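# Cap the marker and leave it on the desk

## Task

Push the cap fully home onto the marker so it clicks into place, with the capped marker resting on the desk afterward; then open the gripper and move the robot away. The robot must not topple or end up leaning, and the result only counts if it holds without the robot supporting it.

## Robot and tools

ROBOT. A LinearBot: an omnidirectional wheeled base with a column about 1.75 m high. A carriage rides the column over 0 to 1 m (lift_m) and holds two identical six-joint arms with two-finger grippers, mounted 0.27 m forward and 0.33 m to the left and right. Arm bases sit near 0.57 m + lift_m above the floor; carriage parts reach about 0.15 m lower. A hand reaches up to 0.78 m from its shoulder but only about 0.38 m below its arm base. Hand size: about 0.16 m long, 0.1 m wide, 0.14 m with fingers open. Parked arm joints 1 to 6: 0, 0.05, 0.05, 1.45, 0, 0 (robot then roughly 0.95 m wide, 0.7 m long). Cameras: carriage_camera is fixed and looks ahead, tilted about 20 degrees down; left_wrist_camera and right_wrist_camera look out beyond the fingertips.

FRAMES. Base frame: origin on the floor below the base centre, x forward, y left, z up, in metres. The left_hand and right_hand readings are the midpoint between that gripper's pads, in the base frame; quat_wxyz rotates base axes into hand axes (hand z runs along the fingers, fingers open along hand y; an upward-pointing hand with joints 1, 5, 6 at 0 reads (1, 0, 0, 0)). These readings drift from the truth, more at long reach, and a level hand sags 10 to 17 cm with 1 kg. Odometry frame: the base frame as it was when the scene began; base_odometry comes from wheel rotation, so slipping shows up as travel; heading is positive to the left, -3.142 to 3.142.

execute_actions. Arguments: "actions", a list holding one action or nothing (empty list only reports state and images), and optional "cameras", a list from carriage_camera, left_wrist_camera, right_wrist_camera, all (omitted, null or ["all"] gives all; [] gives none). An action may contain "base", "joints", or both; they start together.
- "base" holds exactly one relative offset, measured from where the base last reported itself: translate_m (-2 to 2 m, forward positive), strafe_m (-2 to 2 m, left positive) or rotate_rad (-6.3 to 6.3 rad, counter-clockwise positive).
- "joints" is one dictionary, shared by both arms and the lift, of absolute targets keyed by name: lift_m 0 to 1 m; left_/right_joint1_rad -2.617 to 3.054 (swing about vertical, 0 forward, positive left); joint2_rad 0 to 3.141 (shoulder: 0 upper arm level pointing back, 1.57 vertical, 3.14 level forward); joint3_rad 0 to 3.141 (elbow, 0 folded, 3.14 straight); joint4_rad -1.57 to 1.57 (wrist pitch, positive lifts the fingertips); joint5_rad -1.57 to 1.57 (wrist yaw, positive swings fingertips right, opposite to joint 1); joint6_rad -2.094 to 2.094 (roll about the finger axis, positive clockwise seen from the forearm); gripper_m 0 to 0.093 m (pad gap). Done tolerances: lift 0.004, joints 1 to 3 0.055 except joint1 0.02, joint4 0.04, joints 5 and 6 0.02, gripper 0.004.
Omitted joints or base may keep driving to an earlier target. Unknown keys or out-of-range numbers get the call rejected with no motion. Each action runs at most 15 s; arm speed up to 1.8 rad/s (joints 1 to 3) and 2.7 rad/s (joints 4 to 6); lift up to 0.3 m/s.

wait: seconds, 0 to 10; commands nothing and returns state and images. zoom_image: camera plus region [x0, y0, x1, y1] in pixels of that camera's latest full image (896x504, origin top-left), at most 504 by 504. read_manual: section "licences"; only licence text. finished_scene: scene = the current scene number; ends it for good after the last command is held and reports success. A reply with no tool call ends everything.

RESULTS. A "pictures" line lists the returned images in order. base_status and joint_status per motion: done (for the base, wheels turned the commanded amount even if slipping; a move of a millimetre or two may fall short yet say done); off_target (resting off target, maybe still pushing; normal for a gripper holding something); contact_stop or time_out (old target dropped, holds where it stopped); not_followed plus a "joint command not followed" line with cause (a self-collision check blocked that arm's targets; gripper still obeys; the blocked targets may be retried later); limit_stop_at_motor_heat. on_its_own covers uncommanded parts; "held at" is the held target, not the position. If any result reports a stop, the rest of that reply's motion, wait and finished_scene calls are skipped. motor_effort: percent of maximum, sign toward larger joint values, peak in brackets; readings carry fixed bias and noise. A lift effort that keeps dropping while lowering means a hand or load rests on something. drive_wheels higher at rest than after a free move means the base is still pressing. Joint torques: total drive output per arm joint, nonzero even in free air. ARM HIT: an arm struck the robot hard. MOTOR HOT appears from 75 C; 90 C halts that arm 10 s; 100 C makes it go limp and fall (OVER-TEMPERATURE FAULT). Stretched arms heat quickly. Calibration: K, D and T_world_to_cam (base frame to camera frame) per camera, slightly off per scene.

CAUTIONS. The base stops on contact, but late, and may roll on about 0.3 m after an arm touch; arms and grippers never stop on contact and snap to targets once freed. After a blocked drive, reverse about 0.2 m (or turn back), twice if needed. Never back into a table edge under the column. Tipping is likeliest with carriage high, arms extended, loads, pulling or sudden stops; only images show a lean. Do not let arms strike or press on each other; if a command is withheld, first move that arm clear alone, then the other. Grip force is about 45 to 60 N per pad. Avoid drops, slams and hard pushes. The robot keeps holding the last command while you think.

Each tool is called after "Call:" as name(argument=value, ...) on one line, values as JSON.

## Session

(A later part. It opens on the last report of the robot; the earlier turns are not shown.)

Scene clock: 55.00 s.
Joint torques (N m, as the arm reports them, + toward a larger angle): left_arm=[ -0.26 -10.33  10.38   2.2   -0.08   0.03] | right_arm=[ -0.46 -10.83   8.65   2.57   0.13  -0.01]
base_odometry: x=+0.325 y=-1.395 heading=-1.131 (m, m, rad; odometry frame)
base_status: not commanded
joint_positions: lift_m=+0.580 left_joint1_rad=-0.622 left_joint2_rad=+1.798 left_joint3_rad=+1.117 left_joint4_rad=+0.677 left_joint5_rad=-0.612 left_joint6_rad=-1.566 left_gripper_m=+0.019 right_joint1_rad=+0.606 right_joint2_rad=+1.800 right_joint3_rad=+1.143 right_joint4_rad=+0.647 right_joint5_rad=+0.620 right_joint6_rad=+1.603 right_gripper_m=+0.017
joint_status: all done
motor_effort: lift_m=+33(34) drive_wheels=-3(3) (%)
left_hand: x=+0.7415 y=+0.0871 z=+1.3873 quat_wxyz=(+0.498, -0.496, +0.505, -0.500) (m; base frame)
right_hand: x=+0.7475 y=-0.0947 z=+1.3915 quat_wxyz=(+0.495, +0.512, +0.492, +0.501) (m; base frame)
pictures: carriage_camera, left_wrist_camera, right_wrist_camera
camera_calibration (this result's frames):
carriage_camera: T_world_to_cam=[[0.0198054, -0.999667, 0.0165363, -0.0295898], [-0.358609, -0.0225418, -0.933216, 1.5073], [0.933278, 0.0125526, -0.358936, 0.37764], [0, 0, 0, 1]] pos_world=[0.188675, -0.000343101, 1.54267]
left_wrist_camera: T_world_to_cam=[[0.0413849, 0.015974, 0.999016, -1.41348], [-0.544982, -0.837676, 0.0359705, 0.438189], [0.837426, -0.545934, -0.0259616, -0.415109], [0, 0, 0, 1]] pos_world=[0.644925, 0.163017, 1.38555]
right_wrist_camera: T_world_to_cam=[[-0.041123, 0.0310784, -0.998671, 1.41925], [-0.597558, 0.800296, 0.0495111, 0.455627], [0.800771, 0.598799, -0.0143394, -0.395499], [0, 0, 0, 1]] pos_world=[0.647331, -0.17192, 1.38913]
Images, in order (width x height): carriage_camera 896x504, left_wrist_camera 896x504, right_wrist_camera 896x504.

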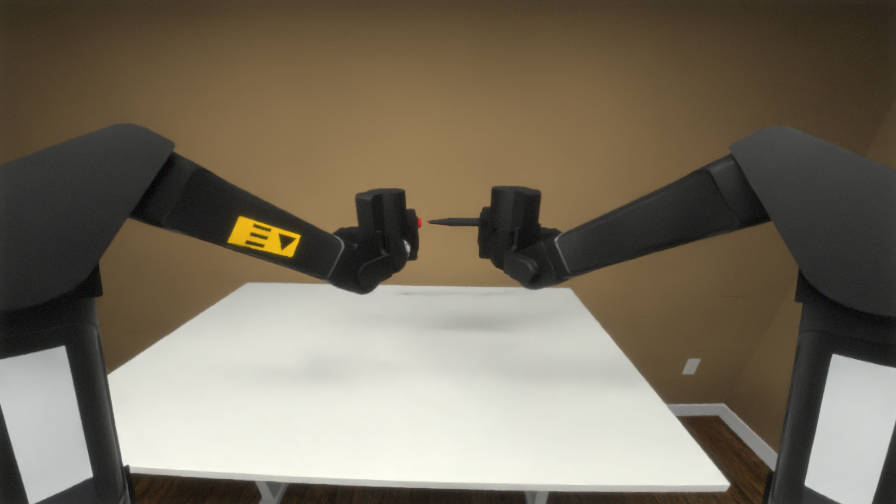

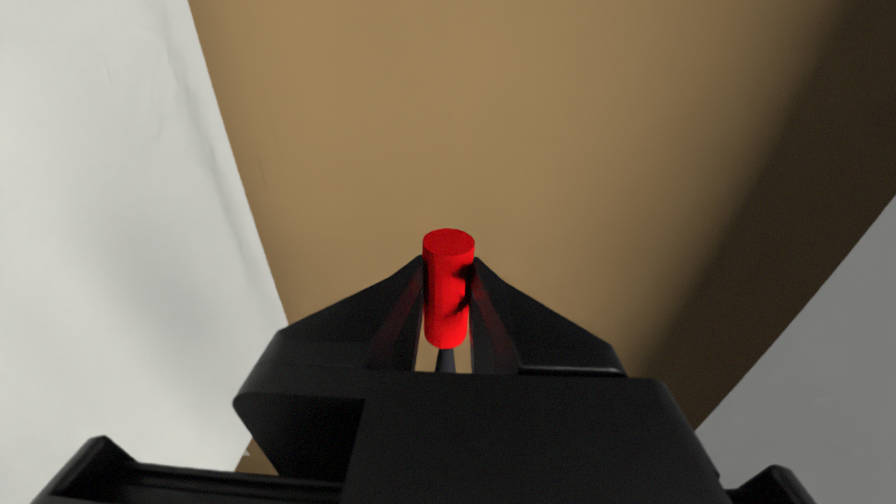

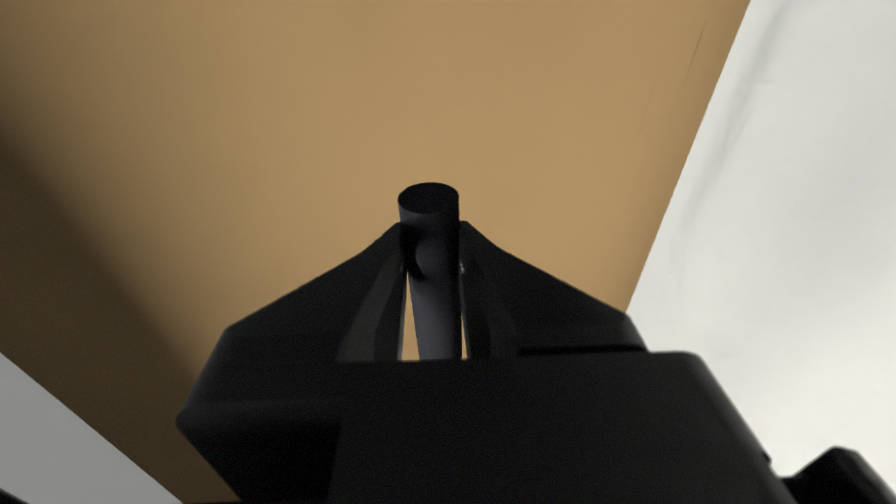

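Tip still about 7 mm forward; moving right by j1 brings it back.

Call:
execute_actions(actions=[{"joints":{"right_joint1_rad":0.638,"right_joint5_rad":0.655}}], cameras=[])

Call:
execute_actions(actions=[{"joints":{"right_joint1_rad":0.675,"right_joint5_rad":0.69,"left_joint1_rad":-0.668,"left_joint5_rad":-0.655}}])

Call:
zoom_image(camera="carriage_camera", region=[370,180,520,260])

Scene clock: 58.13 s.
Joint torques (N m, as the arm reports them, + toward a larger angle): left_arm=[ -0.27 -10.32  10.39   2.22  -0.09   0.01] | right_arm=[  0.27 -10.81   8.6    2.58   0.1   -0.01]
base_odometry: x=+0.325 y=-1.395 heading=-1.131 (m, m, rad; odometry frame)
base_status: not commanded
joint_positions: lift_m=+0.580 left_joint1_rad=-0.622 left_joint2_rad=+1.798 left_joint3_rad=+1.117 left_joint4_rad=+0.677 left_joint5_rad=-0.612 left_joint6_rad=-1.566 left_gripper_m=+0.019 right_joint1_rad=+0.635 right_joint2_rad=+1.800 right_joint3_rad=+1.143 right_joint4_rad=+0.647 right_joint5_rad=+0.648 right_joint6_rad=+1.603 right_gripper_m=+0.017
joint_status: all done
motor_effort: lift_m=+34(34) drive_wheels=-3(3) (%)
left_hand: x=+0.7415 y=+0.0871 z=+1.3873 quat_wxyz=(+0.498, -0.496, +0.505, -0.500) (m; base frame)
right_hand: x=+0.7410 y=-0.0853 z=+1.3916 quat_wxyz=(+0.494, +0.512, +0.492, +0.502) (m; base frame)
pictures: none
No camera images: the call's "cameras" was empty. Leave "cameras" out to get every camera's image.

Scene clock: 58.73 s.
Joint torques (N m, as the arm reports them, + toward a larger angle): left_arm=[ -0.43 -10.37  10.19   2.17  -0.15   0.02] | right_arm=[  0.13 -10.83   8.56   2.56   0.1   -0.01]
base_odometry: x=+0.325 y=-1.395 heading=-1.131 (m, m, rad; odometry frame)
base_status: not commanded
joint_positions: lift_m=+0.580 left_joint1_rad=-0.667 left_joint2_rad=+1.798 left_joint3_rad=+1.117 left_joint4_rad=+0.677 left_joint5_rad=-0.652 left_joint6_rad=-1.566 left_gripper_m=+0.019 right_joint1_rad=+0.674 right_joint2_rad=+1.800 right_joint3_rad=+1.143 right_joint4_rad=+0.647 right_joint5_rad=+0.682 right_joint6_rad=+1.603 right_gripper_m=+0.017
joint_status: all done
motor_effort: lift_m=+34(34) drive_wheels=+3(4) (%)
left_hand: x=+0.7313 y=+0.0727 z=+1.3873 quat_wxyz=(+0.497, -0.495, +0.506, -0.501) (m; base frame)
right_hand: x=+0.7320 y=-0.0729 z=+1.3916 quat_wxyz=(+0.494, +0.511, +0.493, +0.502) (m; base frame)
pictures: carriage_camera, left_wrist_camera, right_wrist_camera
camera_calibration (this result's frames):
carriage_camera: T_world_to_cam=[[0.0198054, -0.999667, 0.0165363, -0.0295898], [-0.358609, -0.0225418, -0.933216, 1.5073], [0.933278, 0.0125526, -0.358936, 0.37764], [0, 0, 0, 1]] pos_world=[0.188675, -0.000343101, 1.54267]
left_wrist_camera: T_world_to_cam=[[0.0413589, 0.0156537, 0.999022, -1.41281], [-0.548814, -0.835177, 0.035807, 0.423392], [0.834921, -0.549758, -0.025951, -0.412297], [0, 0, 0, 1]] pos_world=[0.635031, 0.149059, 1.38556]
right_wrist_camera: T_world_to_cam=[[-0.0409268, 0.0303438, -0.998701, 1.41784], [-0.602148, 0.796886, 0.0488881, 0.432894], [0.797335, 0.603367, -0.0143425, -0.393297], [0, 0, 0, 1]] pos_world=[0.632284, -0.150688, 1.3892]
Images, in order (width x height): carriage_camera 896x504, left_wrist_camera 896x504, right_wrist_camera 896x504.

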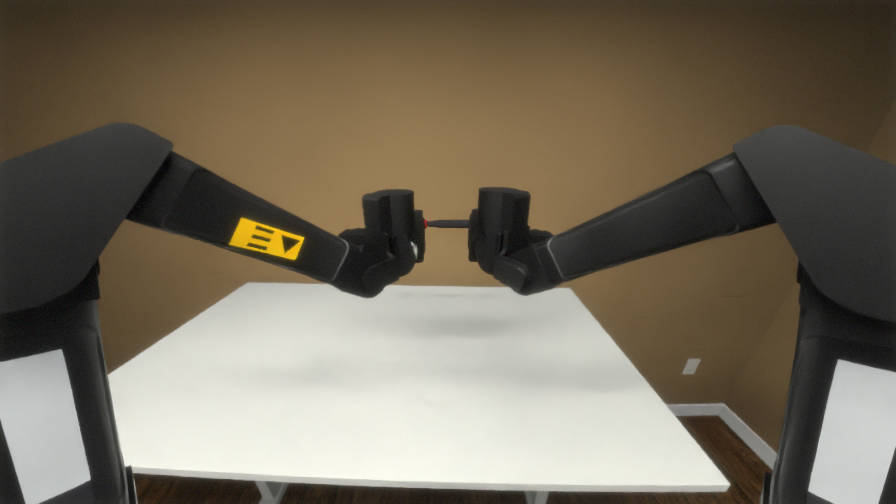

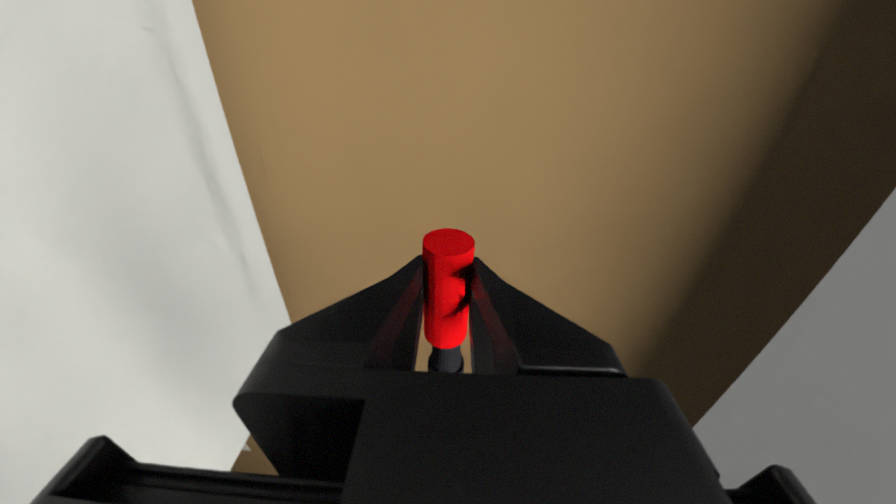

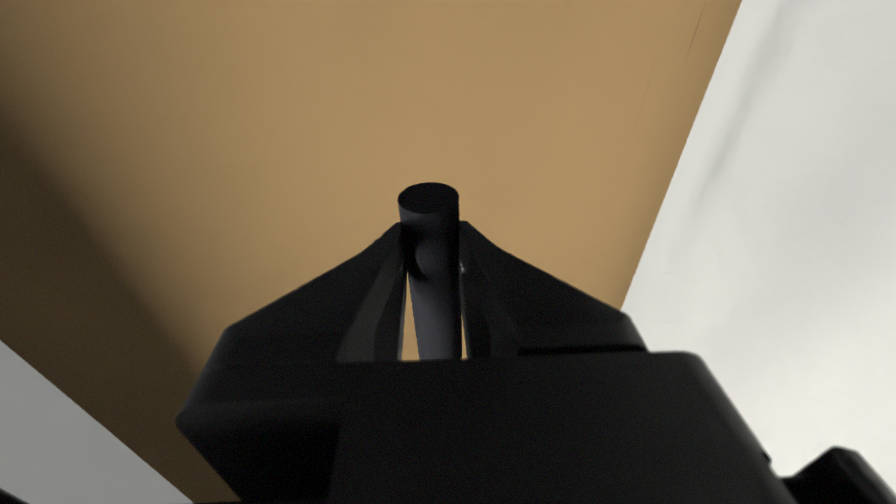

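Region (370, 180, 520, 260) of carriage_camera's 896x504 image, scaled by 3.360, with more detail than that image has; it fills the top 269 rows of this view, and the rest is white.

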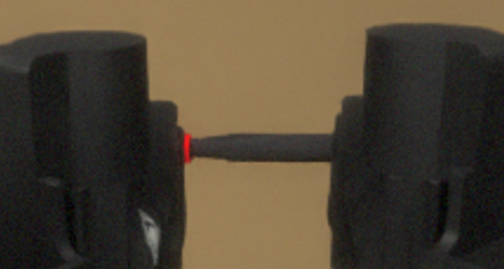

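Call:
execute_actions(actions=[{"joints":{"right_joint1_rad":0.73,"right_joint5_rad":0.6,"left_joint1_rad":-0.722,"left_joint5_rad":-0.57}}], cameras=["carriage_camera","left_wrist_camera"])

Scene clock: 61.27 s.
Joint torques (N m, as the arm reports them, + toward a larger angle): left_arm=[ -2.61 -10.23  10.31   2.15   0.57   0.03] | right_arm=[  2.74 -10.73   8.58   2.56  -0.73  -0.01]
base_odometry: x=+0.325 y=-1.395 heading=-1.131 (m, m, rad; odometry frame)
base_status: not commanded
joint_positions: lift_m=+0.580 left_joint1_rad=-0.688 left_joint2_rad=+1.798 left_joint3_rad=+1.117 left_joint4_rad=+0.678 left_joint5_rad=-0.637 left_joint6_rad=-1.568 left_gripper_m=+0.019 right_joint1_rad=+0.697 right_joint2_rad=+1.800 right_joint3_rad=+1.143 right_joint4_rad=+0.647 right_joint5_rad=+0.667 right_joint6_rad=+1.603 right_gripper_m=+0.017
joint_status: left_joint1_rad off_target (ended at -0.689, target -0.722); left_joint5_rad off_target (ended at -0.637, target -0.570); right_joint1_rad off_target (ended at +0.696, target +0.730); right_joint5_rad off_target (ended at +0.667, target +0.600)
motor_effort: lift_m=+34(34) drive_wheels=-4(4) (%)
left_hand: x=+0.7260 y=+0.0601 z=+1.3875 quat_wxyz=(+0.488, -0.486, +0.514, -0.511) (m; base frame)
right_hand: x=+0.7264 y=-0.0594 z=+1.3916 quat_wxyz=(+0.484, +0.501, +0.503, +0.512) (m; base frame)
pictures: carriage_camera, left_wrist_camera
camera_calibration (this result's frames):
carriage_camera: T_world_to_cam=[[0.0198054, -0.999667, 0.0165363, -0.0295898], [-0.358609, -0.0225418, -0.933216, 1.5073], [0.933278, 0.0125526, -0.358936, 0.37764], [0, 0, 0, 1]] pos_world=[0.188675, -0.000343101, 1.54267]
left_wrist_camera: T_world_to_cam=[[0.0411333, 0.0164404, 0.999018, -1.4125], [-0.578739, -0.814663, 0.0372353, 0.428471], [0.814475, -0.579702, -0.0239951, -0.400836], [0, 0, 0, 1]] pos_world=[0.632544, 0.139916, 1.38555]
Images, in order (width x height): carriage_camera 896x504, left_wrist_camera 896x504.

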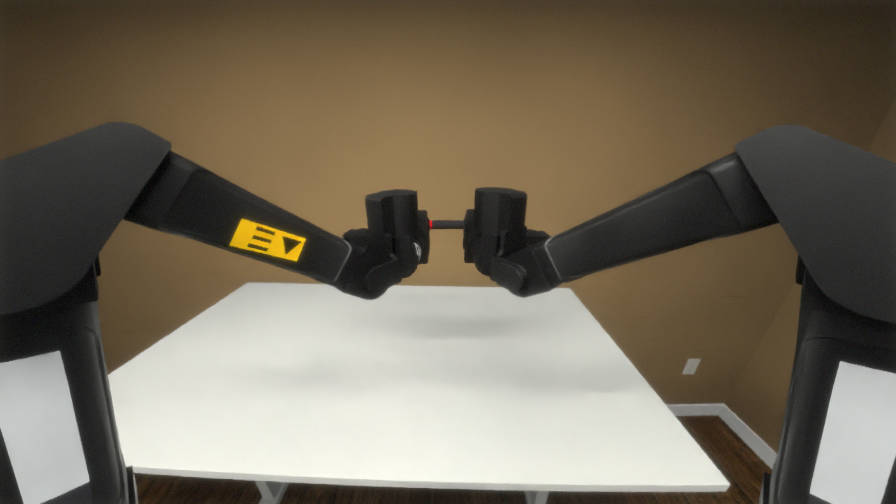

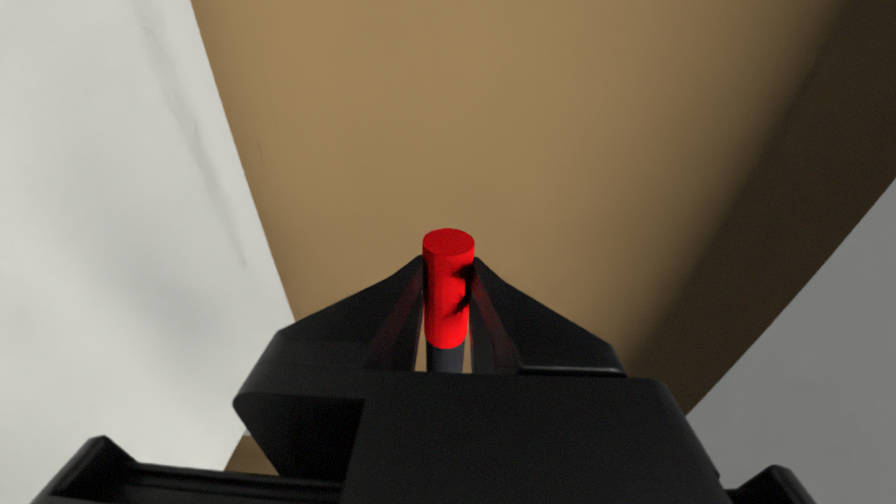

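Call:
execute_actions(actions=[{"joints":{"right_joint1_rad":0.81,"right_joint5_rad":0.36,"left_joint1_rad":-0.8,"left_joint5_rad":-0.34,"left_joint2_rad":1.82,"right_joint2_rad":1.82}}], cameras=[])

Scene clock: 63.40 s.
Joint torques (N m, as the arm reports them, + toward a larger angle): left_arm=[ -2.   -10.28   8.92   2.2    0.49   0.06] | right_arm=[  1.27 -10.75   8.67   2.5   -0.57   0.03]
base_odometry: x=+0.325 y=-1.395 heading=-1.130 (m, m, rad; odometry frame)
base_status: not commanded
joint_positions: lift_m=+0.580 left_joint1_rad=-0.673 left_joint2_rad=+1.796 left_joint3_rad=+1.117 left_joint4_rad=+0.681 left_joint5_rad=-0.709 left_joint6_rad=-1.569 left_gripper_m=+0.019 right_joint1_rad=+0.728 right_joint2_rad=+1.800 right_joint3_rad=+1.145 right_joint4_rad=+0.641 right_joint5_rad=+0.636 right_joint6_rad=+1.601 right_gripper_m=+0.017
joint_status: left_joint1_rad not_followed (moved +0.016 of -0.112); left_joint2_rad not_followed (moved -0.002 of +0.022); left_joint5_rad not_followed (moved -0.072 of +0.297); right_joint1_rad not_followed (moved +0.032 of +0.113); right_joint2_rad not_followed (moved +0.001 of +0.020); right_joint5_rad not_followed (moved -0.030 of -0.307)
motor_effort: lift_m=+34(34) drive_wheels=+3(6) (%)
left_hand: x=+0.7296 y=+0.0801 z=+1.3892 quat_wxyz=(+0.509, -0.509, +0.491, -0.491) (m; base frame)
right_hand: x=+0.7180 y=-0.0393 z=+1.3911 quat_wxyz=(+0.468, +0.485, +0.520, +0.525) (m; base frame)
pictures: none
joint command not followed: on one or more control steps a check withheld the commanded joint targets of the left arm, and it was not sent them on those steps. On the call's last step the targets were still withheld.
cause: the commanded joint targets would bring a part of the robot too close to another arm (this arm's wrist (the part past joint 5) and the other arm's wrist (the part past joint 5)); next, command targets that bring no part of the robot closer to that arm.
joint command not followed: on one or more control steps a check withheld the commanded joint targets of the right arm, and it was not sent them on those steps. On the call's last step the targets were still withheld.
cause: the commanded joint targets would bring a part of the robot too close to another arm (this arm's wrist (the part past joint 5) and the other arm's wrist (the part past joint 5), along the way the arms are being sent); next, command targets that bring no part of the robot closer to that arm.
No camera images: the call's "cameras" was empty. Leave "cameras" out to get every camera's image.

So j1 is limited; use j5 as before.

Call:
execute_actions(actions=[{"joints":{"right_joint1_rad":0.72,"right_joint5_rad":0.2,"left_joint1_rad":-0.72,"left_joint5_rad":-0.2,"left_joint2_rad":1.82,"right_joint2_rad":1.82}}])

Scene clock: 65.23 s.
Joint torques (N m, as the arm reports them, + toward a larger angle): left_arm=[-7.13 -8.68 10.35  2.28  2.58  0.04] | right_arm=[ 6.83 -9.3   8.55  2.76 -2.57  0.02]
base_odometry: x=+0.325 y=-1.395 heading=-1.130 (m, m, rad; odometry frame)
base_status: not commanded
joint_positions: lift_m=+0.580 left_joint1_rad=-0.612 left_joint2_rad=+1.796 left_joint3_rad=+1.117 left_joint4_rad=+0.679 left_joint5_rad=-0.468 left_joint6_rad=-1.568 left_gripper_m=+0.019 right_joint1_rad=+0.636 right_joint2_rad=+1.800 right_joint3_rad=+1.144 right_joint4_rad=+0.641 right_joint5_rad=+0.428 right_joint6_rad=+1.600 right_gripper_m=+0.017
joint_status: left_joint1_rad off_target (ended at -0.612, target -0.720); left_joint5_rad off_target (ended at -0.468, target -0.200); right_joint1_rad off_target (ended at +0.636, target +0.720); right_joint5_rad off_target (ended at +0.428, target +0.200); the others done
motor_effort: lift_m=+34(34) drive_wheels=+3(3) (%)
left_hand: x=+0.7418 y=+0.0676 z=+1.3888 quat_wxyz=(+0.463, -0.462, +0.535, -0.534) (m; base frame)
right_hand: x=+0.7374 y=-0.0473 z=+1.3904 quat_wxyz=(+0.436, +0.455, +0.548, +0.550) (m; base frame)
pictures: carriage_camera, left_wrist_camera, right_wrist_camera
joint command not followed: on one or more control steps a check withheld the commanded joint targets of the left arm, and it was not sent them on those steps.
cause: the commanded joint targets would bring a part of the robot too close to another arm (this arm's wrist (the part past joint 5) and the other arm's wrist (the part past joint 5)); next, command targets that bring no part of the robot closer to that arm.
joint command not followed: on one or more control steps a check withheld the commanded joint targets of the right arm, and it was not sent them on those steps.
cause: the commanded joint targets would bring a part of the robot too close to another arm (this arm's wrist (the part past joint 5) and the other arm's wrist (the part past joint 5)); next, command targets that bring no part of the robot closer to that arm.
camera_calibration (this result's frames):
carriage_camera: T_world_to_cam=[[0.0198054, -0.999667, 0.0165363, -0.0295898], [-0.358609, -0.0225418, -0.933216, 1.5073], [0.933278, 0.0125526, -0.358936, 0.37764], [0, 0, 0, 1]] pos_world=[0.188675, -0.000343101, 1.54267]
left_wrist_camera: T_world_to_cam=[[0.0406687, 0.0148536, 0.999062, -1.41411], [-0.651731, -0.757508, 0.0377922, 0.493184], [0.757359, -0.652657, -0.0211263, -0.365987], [0, 0, 0, 1]] pos_world=[0.656117, 0.155731, 1.38641]
right_wrist_camera: T_world_to_cam=[[-0.0514495, 0.0160295, -0.998547, 1.42291], [-0.75891, 0.649309, 0.0495256, 0.523536], [0.64916, 0.760355, -0.0212417, -0.286732], [0, 0, 0, 1]] pos_world=[0.65666, -0.144727, 1.38883]
Images, in order (width x height): carriage_camera 896x504, left_wrist_camera 896x504, right_wrist_camera 896x504.

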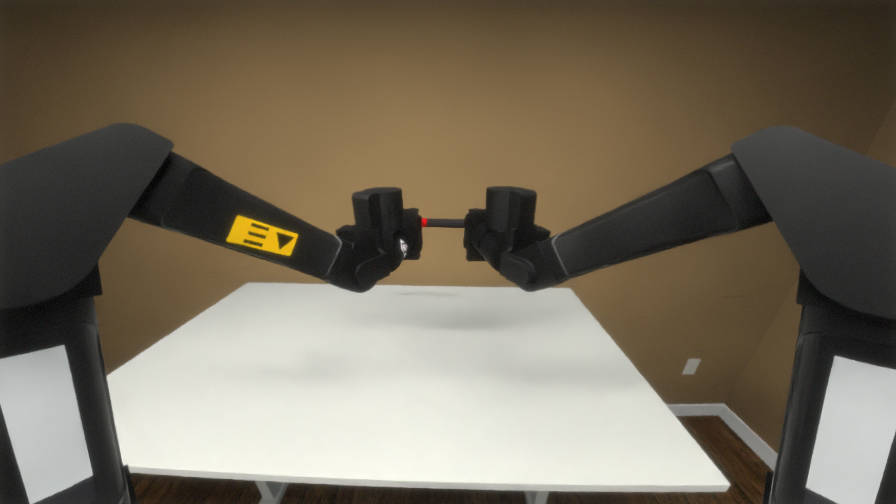

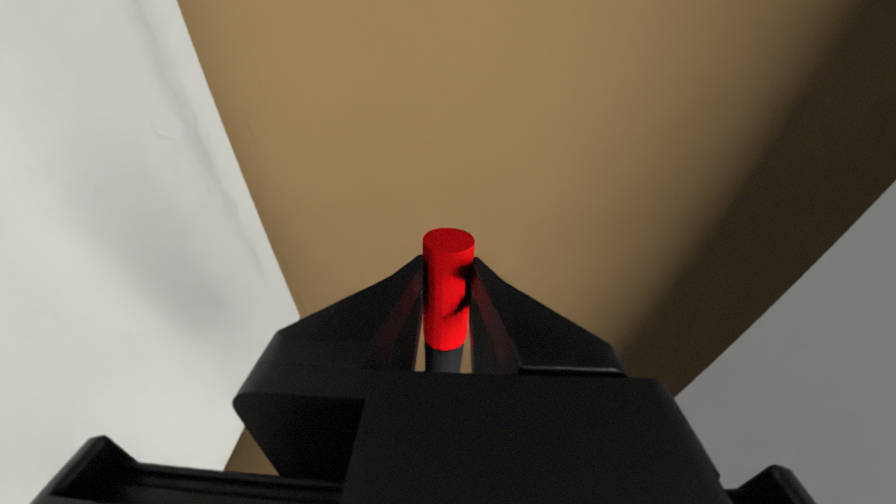

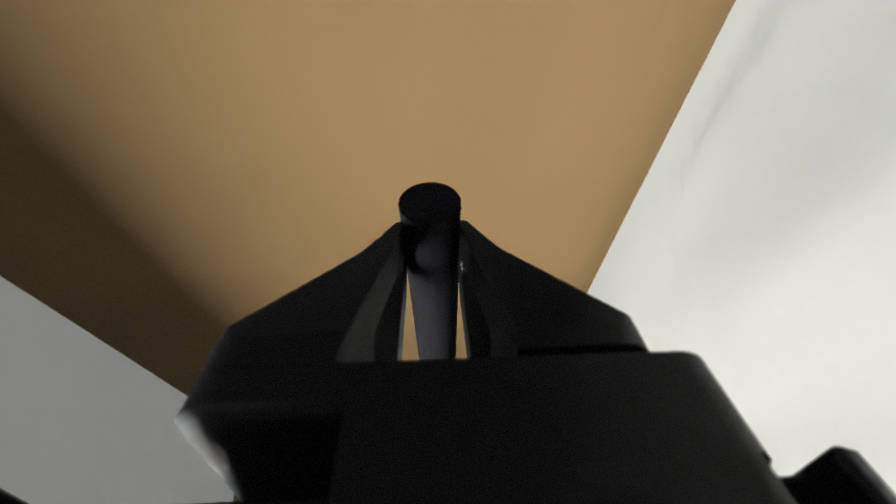

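Call:
execute_actions(actions=[{"joints":{"right_joint1_rad":0.73,"right_joint5_rad":-0.2,"left_joint1_rad":-0.74,"left_joint5_rad":0.2,"left_joint2_rad":1.84,"right_joint2_rad":1.84}}])

Call:
zoom_image(camera="carriage_camera", region=[390,190,500,250])

Scene clock: 68.83 s.
Joint torques (N m, as the arm reports them, + toward a larger angle): left_arm=[-11.3   -7.96  10.43   2.32   4.59   0.04] | right_arm=[13.69 -7.76  9.35  2.84 -5.02  0.04]
base_odometry: x=+0.325 y=-1.395 heading=-1.130 (m, m, rad; odometry frame)
base_status: not commanded
joint_positions: lift_m=+0.580 left_joint1_rad=-0.566 left_joint2_rad=+1.806 left_joint3_rad=+1.117 left_joint4_rad=+0.681 left_joint5_rad=-0.266 left_joint6_rad=-1.568 left_gripper_m=+0.019 right_joint1_rad=+0.564 right_joint2_rad=+1.800 right_joint3_rad=+1.136 right_joint4_rad=+0.641 right_joint5_rad=+0.245 right_joint6_rad=+1.600 right_gripper_m=+0.017
joint_status: left_joint1_rad off_target (ended at -0.566, target -0.740); left_joint5_rad off_target (ended at -0.266, target +0.200); right_joint1_rad off_target (ended at +0.563, target +0.730); right_joint5_rad off_target (ended at +0.245, target -0.200); the others done
motor_effort: lift_m=+34(34) drive_wheels=+3(3) (%)
left_hand: x=+0.7469 y=+0.0555 z=+1.3840 quat_wxyz=(+0.419, -0.420, +0.572, -0.566) (m; base frame)
right_hand: x=+0.7474 y=-0.0525 z=+1.3861 quat_wxyz=(+0.403, +0.426, +0.575, +0.571) (m; base frame)
pictures: carriage_camera, left_wrist_camera, right_wrist_camera
camera_calibration (this result's frames):
carriage_camera: T_world_to_cam=[[0.0198054, -0.999667, 0.0165363, -0.0295898], [-0.358609, -0.0225418, -0.933216, 1.5073], [0.933278, 0.0125526, -0.358936, 0.37764], [0, 0, 0, 1]] pos_world=[0.188675, -0.000343101, 1.54267]
left_wrist_camera: T_world_to_cam=[[0.0492664, 0.00414006, 0.998777, -1.41479], [-0.760766, -0.64778, 0.0402112, 0.55951], [0.647154, -0.761816, -0.0287642, -0.278984], [0, 0, 0, 1]] pos_world=[0.675903, 0.155762, 1.38254]
right_wrist_camera: T_world_to_cam=[[-0.0619832, 0.00775348, -0.998047, 1.42597], [-0.82546, 0.561713, 0.0556285, 0.571372], [0.561048, 0.827296, -0.0284166, -0.210072], [0, 0, 0, 1]] pos_world=[0.677891, -0.158212, 1.38543]
Images, in order (width x height): carriage_camera 896x504, left_wrist_camera 896x504, right_wrist_camera 896x504.

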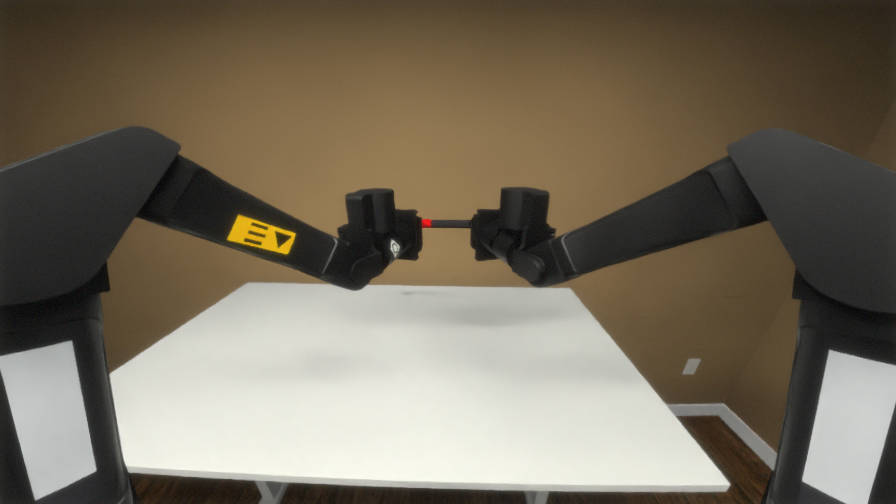

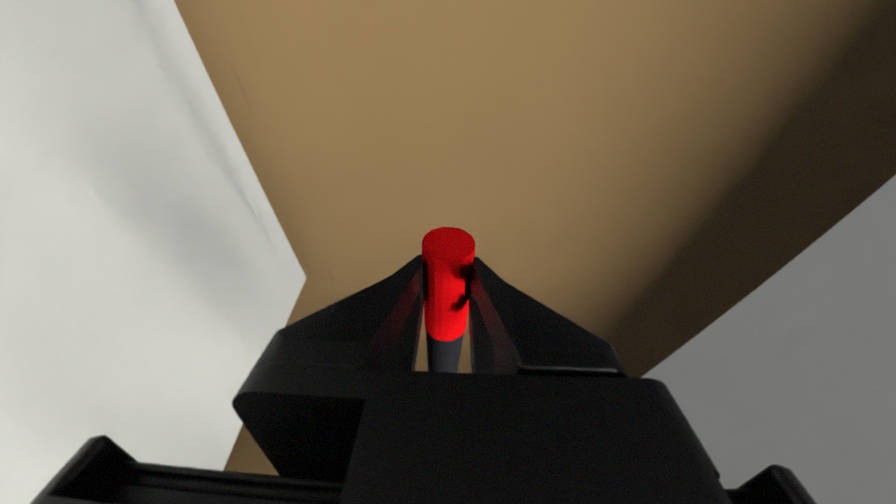

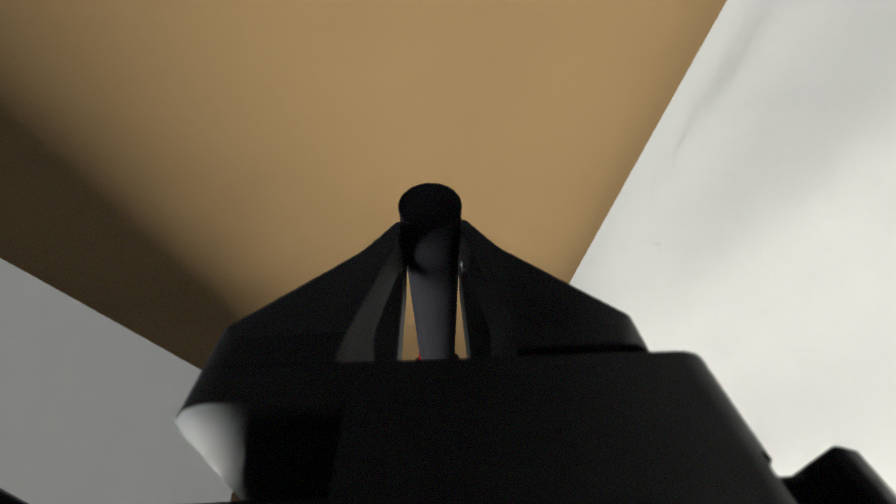

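Region (390, 190, 500, 250) of carriage_camera's 896x504 image, scaled by 4.582, with more detail than that image has; it fills the top 275 rows of this view, and the rest is white.

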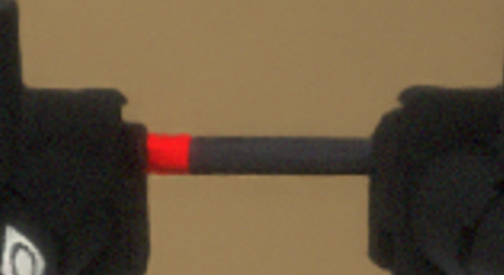

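Looks flush. One more push for margin.

Call:
execute_actions(actions=[{"joints":{"right_joint1_rad":0.75,"right_joint5_rad":-0.5,"left_joint1_rad":-0.76,"left_joint5_rad":0.5}}], cameras=[])

Scene clock: 70.70 s.
Joint torques (N m, as the arm reports them, + toward a larger angle): left_arm=[-13.03  -7.97  10.34   2.34   5.15   0.05] | right_arm=[16.03 -7.76  9.36  2.86 -5.87  0.03]
base_odometry: x=+0.325 y=-1.395 heading=-1.130 (m, m, rad; odometry frame)
base_status: not commanded
joint_positions: lift_m=+0.580 left_joint1_rad=-0.555 left_joint2_rad=+1.806 left_joint3_rad=+1.117 left_joint4_rad=+0.680 left_joint5_rad=-0.253 left_joint6_rad=-1.568 left_gripper_m=+0.019 right_joint1_rad=+0.554 right_joint2_rad=+1.800 right_joint3_rad=+1.136 right_joint4_rad=+0.641 right_joint5_rad=+0.182 right_joint6_rad=+1.600 right_gripper_m=+0.017
joint_status: left_joint1_rad off_target (ended at -0.555, target -0.760); left_joint5_rad off_target (ended at -0.253, target +0.500); right_joint1_rad off_target (ended at +0.554, target +0.750); right_joint5_rad off_target (ended at +0.182, target -0.500)
motor_effort: lift_m=+34(34) drive_wheels=+3(3) (%)
left_hand: x=+0.7490 y=+0.0586 z=+1.3839 quat_wxyz=(+0.419, -0.420, +0.573, -0.566) (m; base frame)
right_hand: x=+0.7462 y=-0.0470 z=+1.3860 quat_wxyz=(+0.387, +0.411, +0.586, +0.582) (m; base frame)
pictures: none
No camera images: the call's "cameras" was empty. Leave "cameras" out to get every camera's image.

Call:
execute_actions(actions=[{"joints":{"right_joint1_rad":0.56,"right_joint5_rad":0.17,"left_joint1_rad":-0.56,"left_joint5_rad":-0.22,"left_joint2_rad":1.805,"right_joint2_rad":1.8}}], cameras=[])

Call:
execute_actions(actions=[{"joints":{"left_gripper_m":0.08}}], cameras=[])

Call:
execute_actions(actions=[{"joints":{"left_joint1_rad":0,"left_joint5_rad":-0.25}}])

Scene clock: 74.33 s.
Joint torques (N m, as the arm reports them, + toward a larger angle): left_arm=[-1.75 -9.96 10.44  2.37  0.25  0.05] | right_arm=[  1.21 -10.43   9.37   2.86  -0.24   0.03]
base_odometry: x=+0.325 y=-1.395 heading=-1.130 (m, m, rad; odometry frame)
base_status: not commanded
joint_positions: lift_m=+0.580 left_joint1_rad=-0.539 left_joint2_rad=+1.797 left_joint3_rad=+1.117 left_joint4_rad=+0.675 left_joint5_rad=-0.255 left_joint6_rad=-1.568 left_gripper_m=+0.019 right_joint1_rad=+0.546 right_joint2_rad=+1.795 right_joint3_rad=+1.136 right_joint4_rad=+0.641 right_joint5_rad=+0.194 right_joint6_rad=+1.600 right_gripper_m=+0.017
joint_status: left_joint1_rad off_target (ended at -0.539, target -0.560); left_joint5_rad off_target (ended at -0.255, target -0.220); right_joint5_rad off_target (ended at +0.194, target +0.170); the others done
motor_effort: lift_m=+33(33) drive_wheels=+3(3) (%)
left_hand: x=+0.7518 y=+0.0672 z=+1.3872 quat_wxyz=(+0.424, -0.424, +0.568, -0.564) (m; base frame)
right_hand: x=+0.7484 y=-0.0533 z=+1.3890 quat_wxyz=(+0.394, +0.416, +0.580, +0.580) (m; base frame)
pictures: none
No camera images: the call's "cameras" was empty. Leave "cameras" out to get every camera's image.

Scene clock: 75.00 s.
Joint torques (N m, as the arm reports them, + toward a larger angle): left_arm=[ -0.96 -10.    10.45   2.41  -0.03   0.03] | right_arm=[  0.68 -10.49   9.35   2.84  -0.11   0.04]
base_odometry: x=+0.325 y=-1.395 heading=-1.130 (m, m, rad; odometry frame)
base_status: not commanded
joint_positions: lift_m=+0.580 left_joint1_rad=-0.552 left_joint2_rad=+1.797 left_joint3_rad=+1.117 left_joint4_rad=+0.675 left_joint5_rad=-0.227 left_joint6_rad=-1.568 left_gripper_m=+0.080 right_joint1_rad=+0.552 right_joint2_rad=+1.795 right_joint3_rad=+1.136 right_joint4_rad=+0.642 right_joint5_rad=+0.181 right_joint6_rad=+1.600 right_gripper_m=+0.017
joint_status: all done
on_its_own: left_joint5_rad moved +0.028 to your old target -0.220
motor_effort: lift_m=+33(34) drive_wheels=+3(3) (%)
left_hand: x=+0.7474 y=+0.0567 z=+1.3872 quat_wxyz=(+0.413, -0.413, +0.576, -0.572) (m; base frame)
right_hand: x=+0.7461 y=-0.0483 z=+1.3891 quat_wxyz=(+0.388, +0.410, +0.583, +0.584) (m; base frame)
pictures: none
No camera images: the call's "cameras" was empty. Leave "cameras" out to get every camera's image.

Scene clock: 76.13 s.
Joint torques (N m, as the arm reports them, + toward a larger angle): left_arm=[-0.69 -9.96 10.37  2.41 -0.09  0.03] | right_arm=[  0.75 -10.52   9.36   2.84  -0.1    0.02]
base_odometry: x=+0.325 y=-1.395 heading=-1.130 (m, m, rad; odometry frame)
base_status: not commanded
joint_positions: lift_m=+0.580 left_joint1_rad=+0.004 left_joint2_rad=+1.797 left_joint3_rad=+1.117 left_joint4_rad=+0.675 left_joint5_rad=-0.252 left_joint6_rad=-1.568 left_gripper_m=+0.080 right_joint1_rad=+0.552 right_joint2_rad=+1.795 right_joint3_rad=+1.136 right_joint4_rad=+0.643 right_joint5_rad=+0.180 right_joint6_rad=+1.600 right_gripper_m=+0.017
joint_status: all done
motor_effort: lift_m=+34(33) drive_wheels=+3(3) (%)
left_hand: x=+0.8073 y=+0.3567 z=+1.3872 quat_wxyz=(+0.559, -0.561, +0.434, -0.430) (m; base frame)
right_hand: x=+0.7460 y=-0.0481 z=+1.3892 quat_wxyz=(+0.388, +0.410, +0.583, +0.584) (m; base frame)
pictures: carriage_camera, left_wrist_camera, right_wrist_camera
camera_calibration (this result's frames):
carriage_camera: T_world_to_cam=[[0.0198054, -0.999667, 0.0165363, -0.0295898], [-0.358609, -0.0225418, -0.933216, 1.5073], [0.933278, 0.0125526, -0.358936, 0.37764], [0, 0, 0, 1]] pos_world=[0.188675, -0.000343101, 1.54267]
left_wrist_camera: T_world_to_cam=[[0.0366069, 0.0296297, 0.99889, -1.42129], [-0.304219, -0.951788, 0.0393814, 0.541472], [0.951898, -0.305323, -0.025828, -0.501381], [0, 0, 0, 1]] pos_world=[0.694019, 0.404395, 1.38544]
right_wrist_camera: T_world_to_cam=[[-0.0573272, 0.00932085, -0.998312, 1.42598], [-0.854534, 0.516592, 0.0538941, 0.589533], [0.516222, 0.856181, -0.0216497, -0.1874], [0, 0, 0, 1]] pos_world=[0.682263, -0.157391, 1.38774]
Images, in order (width x height): carriage_camera 896x504, left_wrist_camera 896x504, right_wrist_camera 896x504.

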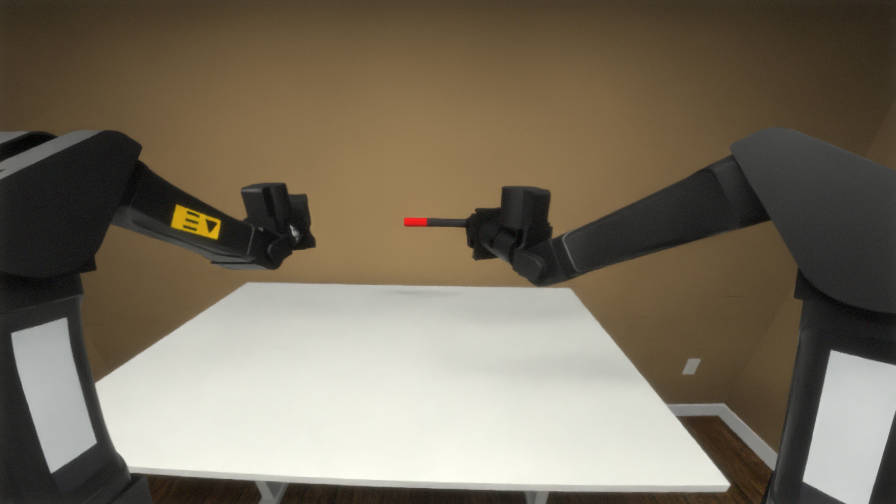

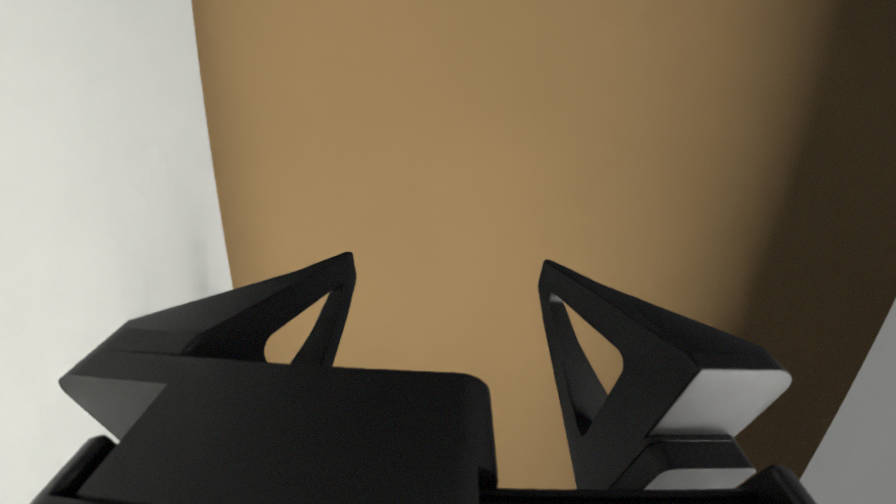

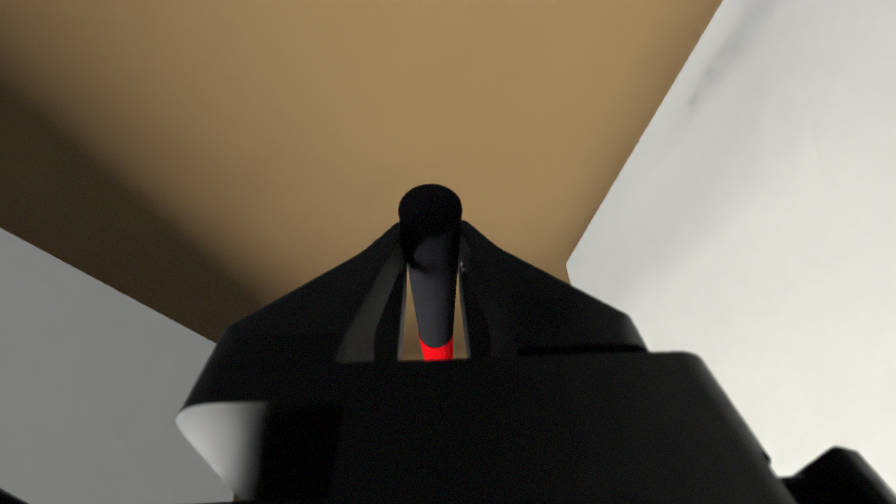

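Call:
execute_actions(actions=[{"joints":{"lift_m":0.56,"right_joint1_rad":0.4,"right_joint2_rad":2.22,"right_joint3_rad":1.0,"right_joint4_rad":0.87,"right_joint5_rad":0,"right_joint6_rad":0.03,"left_joint2_rad":0.05,"left_joint3_rad":0.05,"left_joint4_rad":1.45,"left_joint5_rad":0,"left_joint6_rad":0}}], cameras=["carriage_camera"])

Call:
zoom_image(camera="carriage_camera", region=[430,290,560,400])

Scene clock: 80.80 s.
Joint torques (N m, as the arm reports them, + toward a larger angle): left_arm=[-0.69  3.3   5.91 -0.22 -0.06  0.02] | right_arm=[  0.67 -12.87   6.32   2.87  -0.1    0.05]
base_odometry: x=+0.325 y=-1.395 heading=-1.130 (m, m, rad; odometry frame)
base_status: not commanded
joint_positions: lift_m=+0.560 left_joint1_rad=+0.004 left_joint2_rad=+0.061 left_joint3_rad=+0.063 left_joint4_rad=+1.451 left_joint5_rad=-0.004 left_joint6_rad=-0.004 left_gripper_m=+0.080 right_joint1_rad=+0.392 right_joint2_rad=+2.221 right_joint3_rad=+1.003 right_joint4_rad=+0.853 right_joint5_rad=+0.010 right_joint6_rad=+0.035 right_gripper_m=+0.017
joint_status: all done
motor_effort: lift_m=+28(28) drive_wheels=+2(3) (%)
left_hand: x=+0.2901 y=+0.3122 z=+1.5398 quat_wxyz=(+0.998, -0.002, +0.059, +0.000) (m; base frame)
right_hand: x=+0.7688 y=-0.1026 z=+1.1321 quat_wxyz=(+0.555, -0.143, +0.811, +0.116) (m; base frame)
pictures: carriage_camera
camera_calibration (this result's frames):
carriage_camera: T_world_to_cam=[[0.0198054, -0.999667, 0.0165363, -0.0292662], [-0.358609, -0.0225418, -0.933216, 1.48903], [0.933278, 0.0125526, -0.358936, 0.370614], [0, 0, 0, 1]] pos_world=[0.188675, -0.000343101, 1.5231]
Images, in order (width x height): carriage_camera 896x504.

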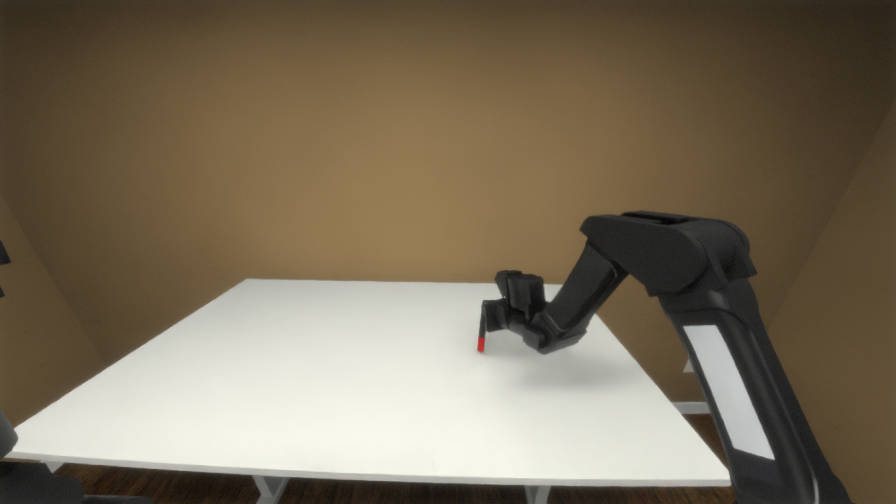

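Region (430, 290, 560, 400) of carriage_camera's 896x504 image, scaled by 3.877, with more detail than that image has; it fills the top 426 rows of this view, and the rest is white.

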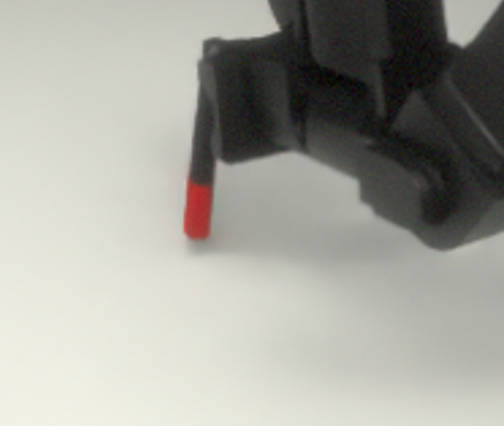

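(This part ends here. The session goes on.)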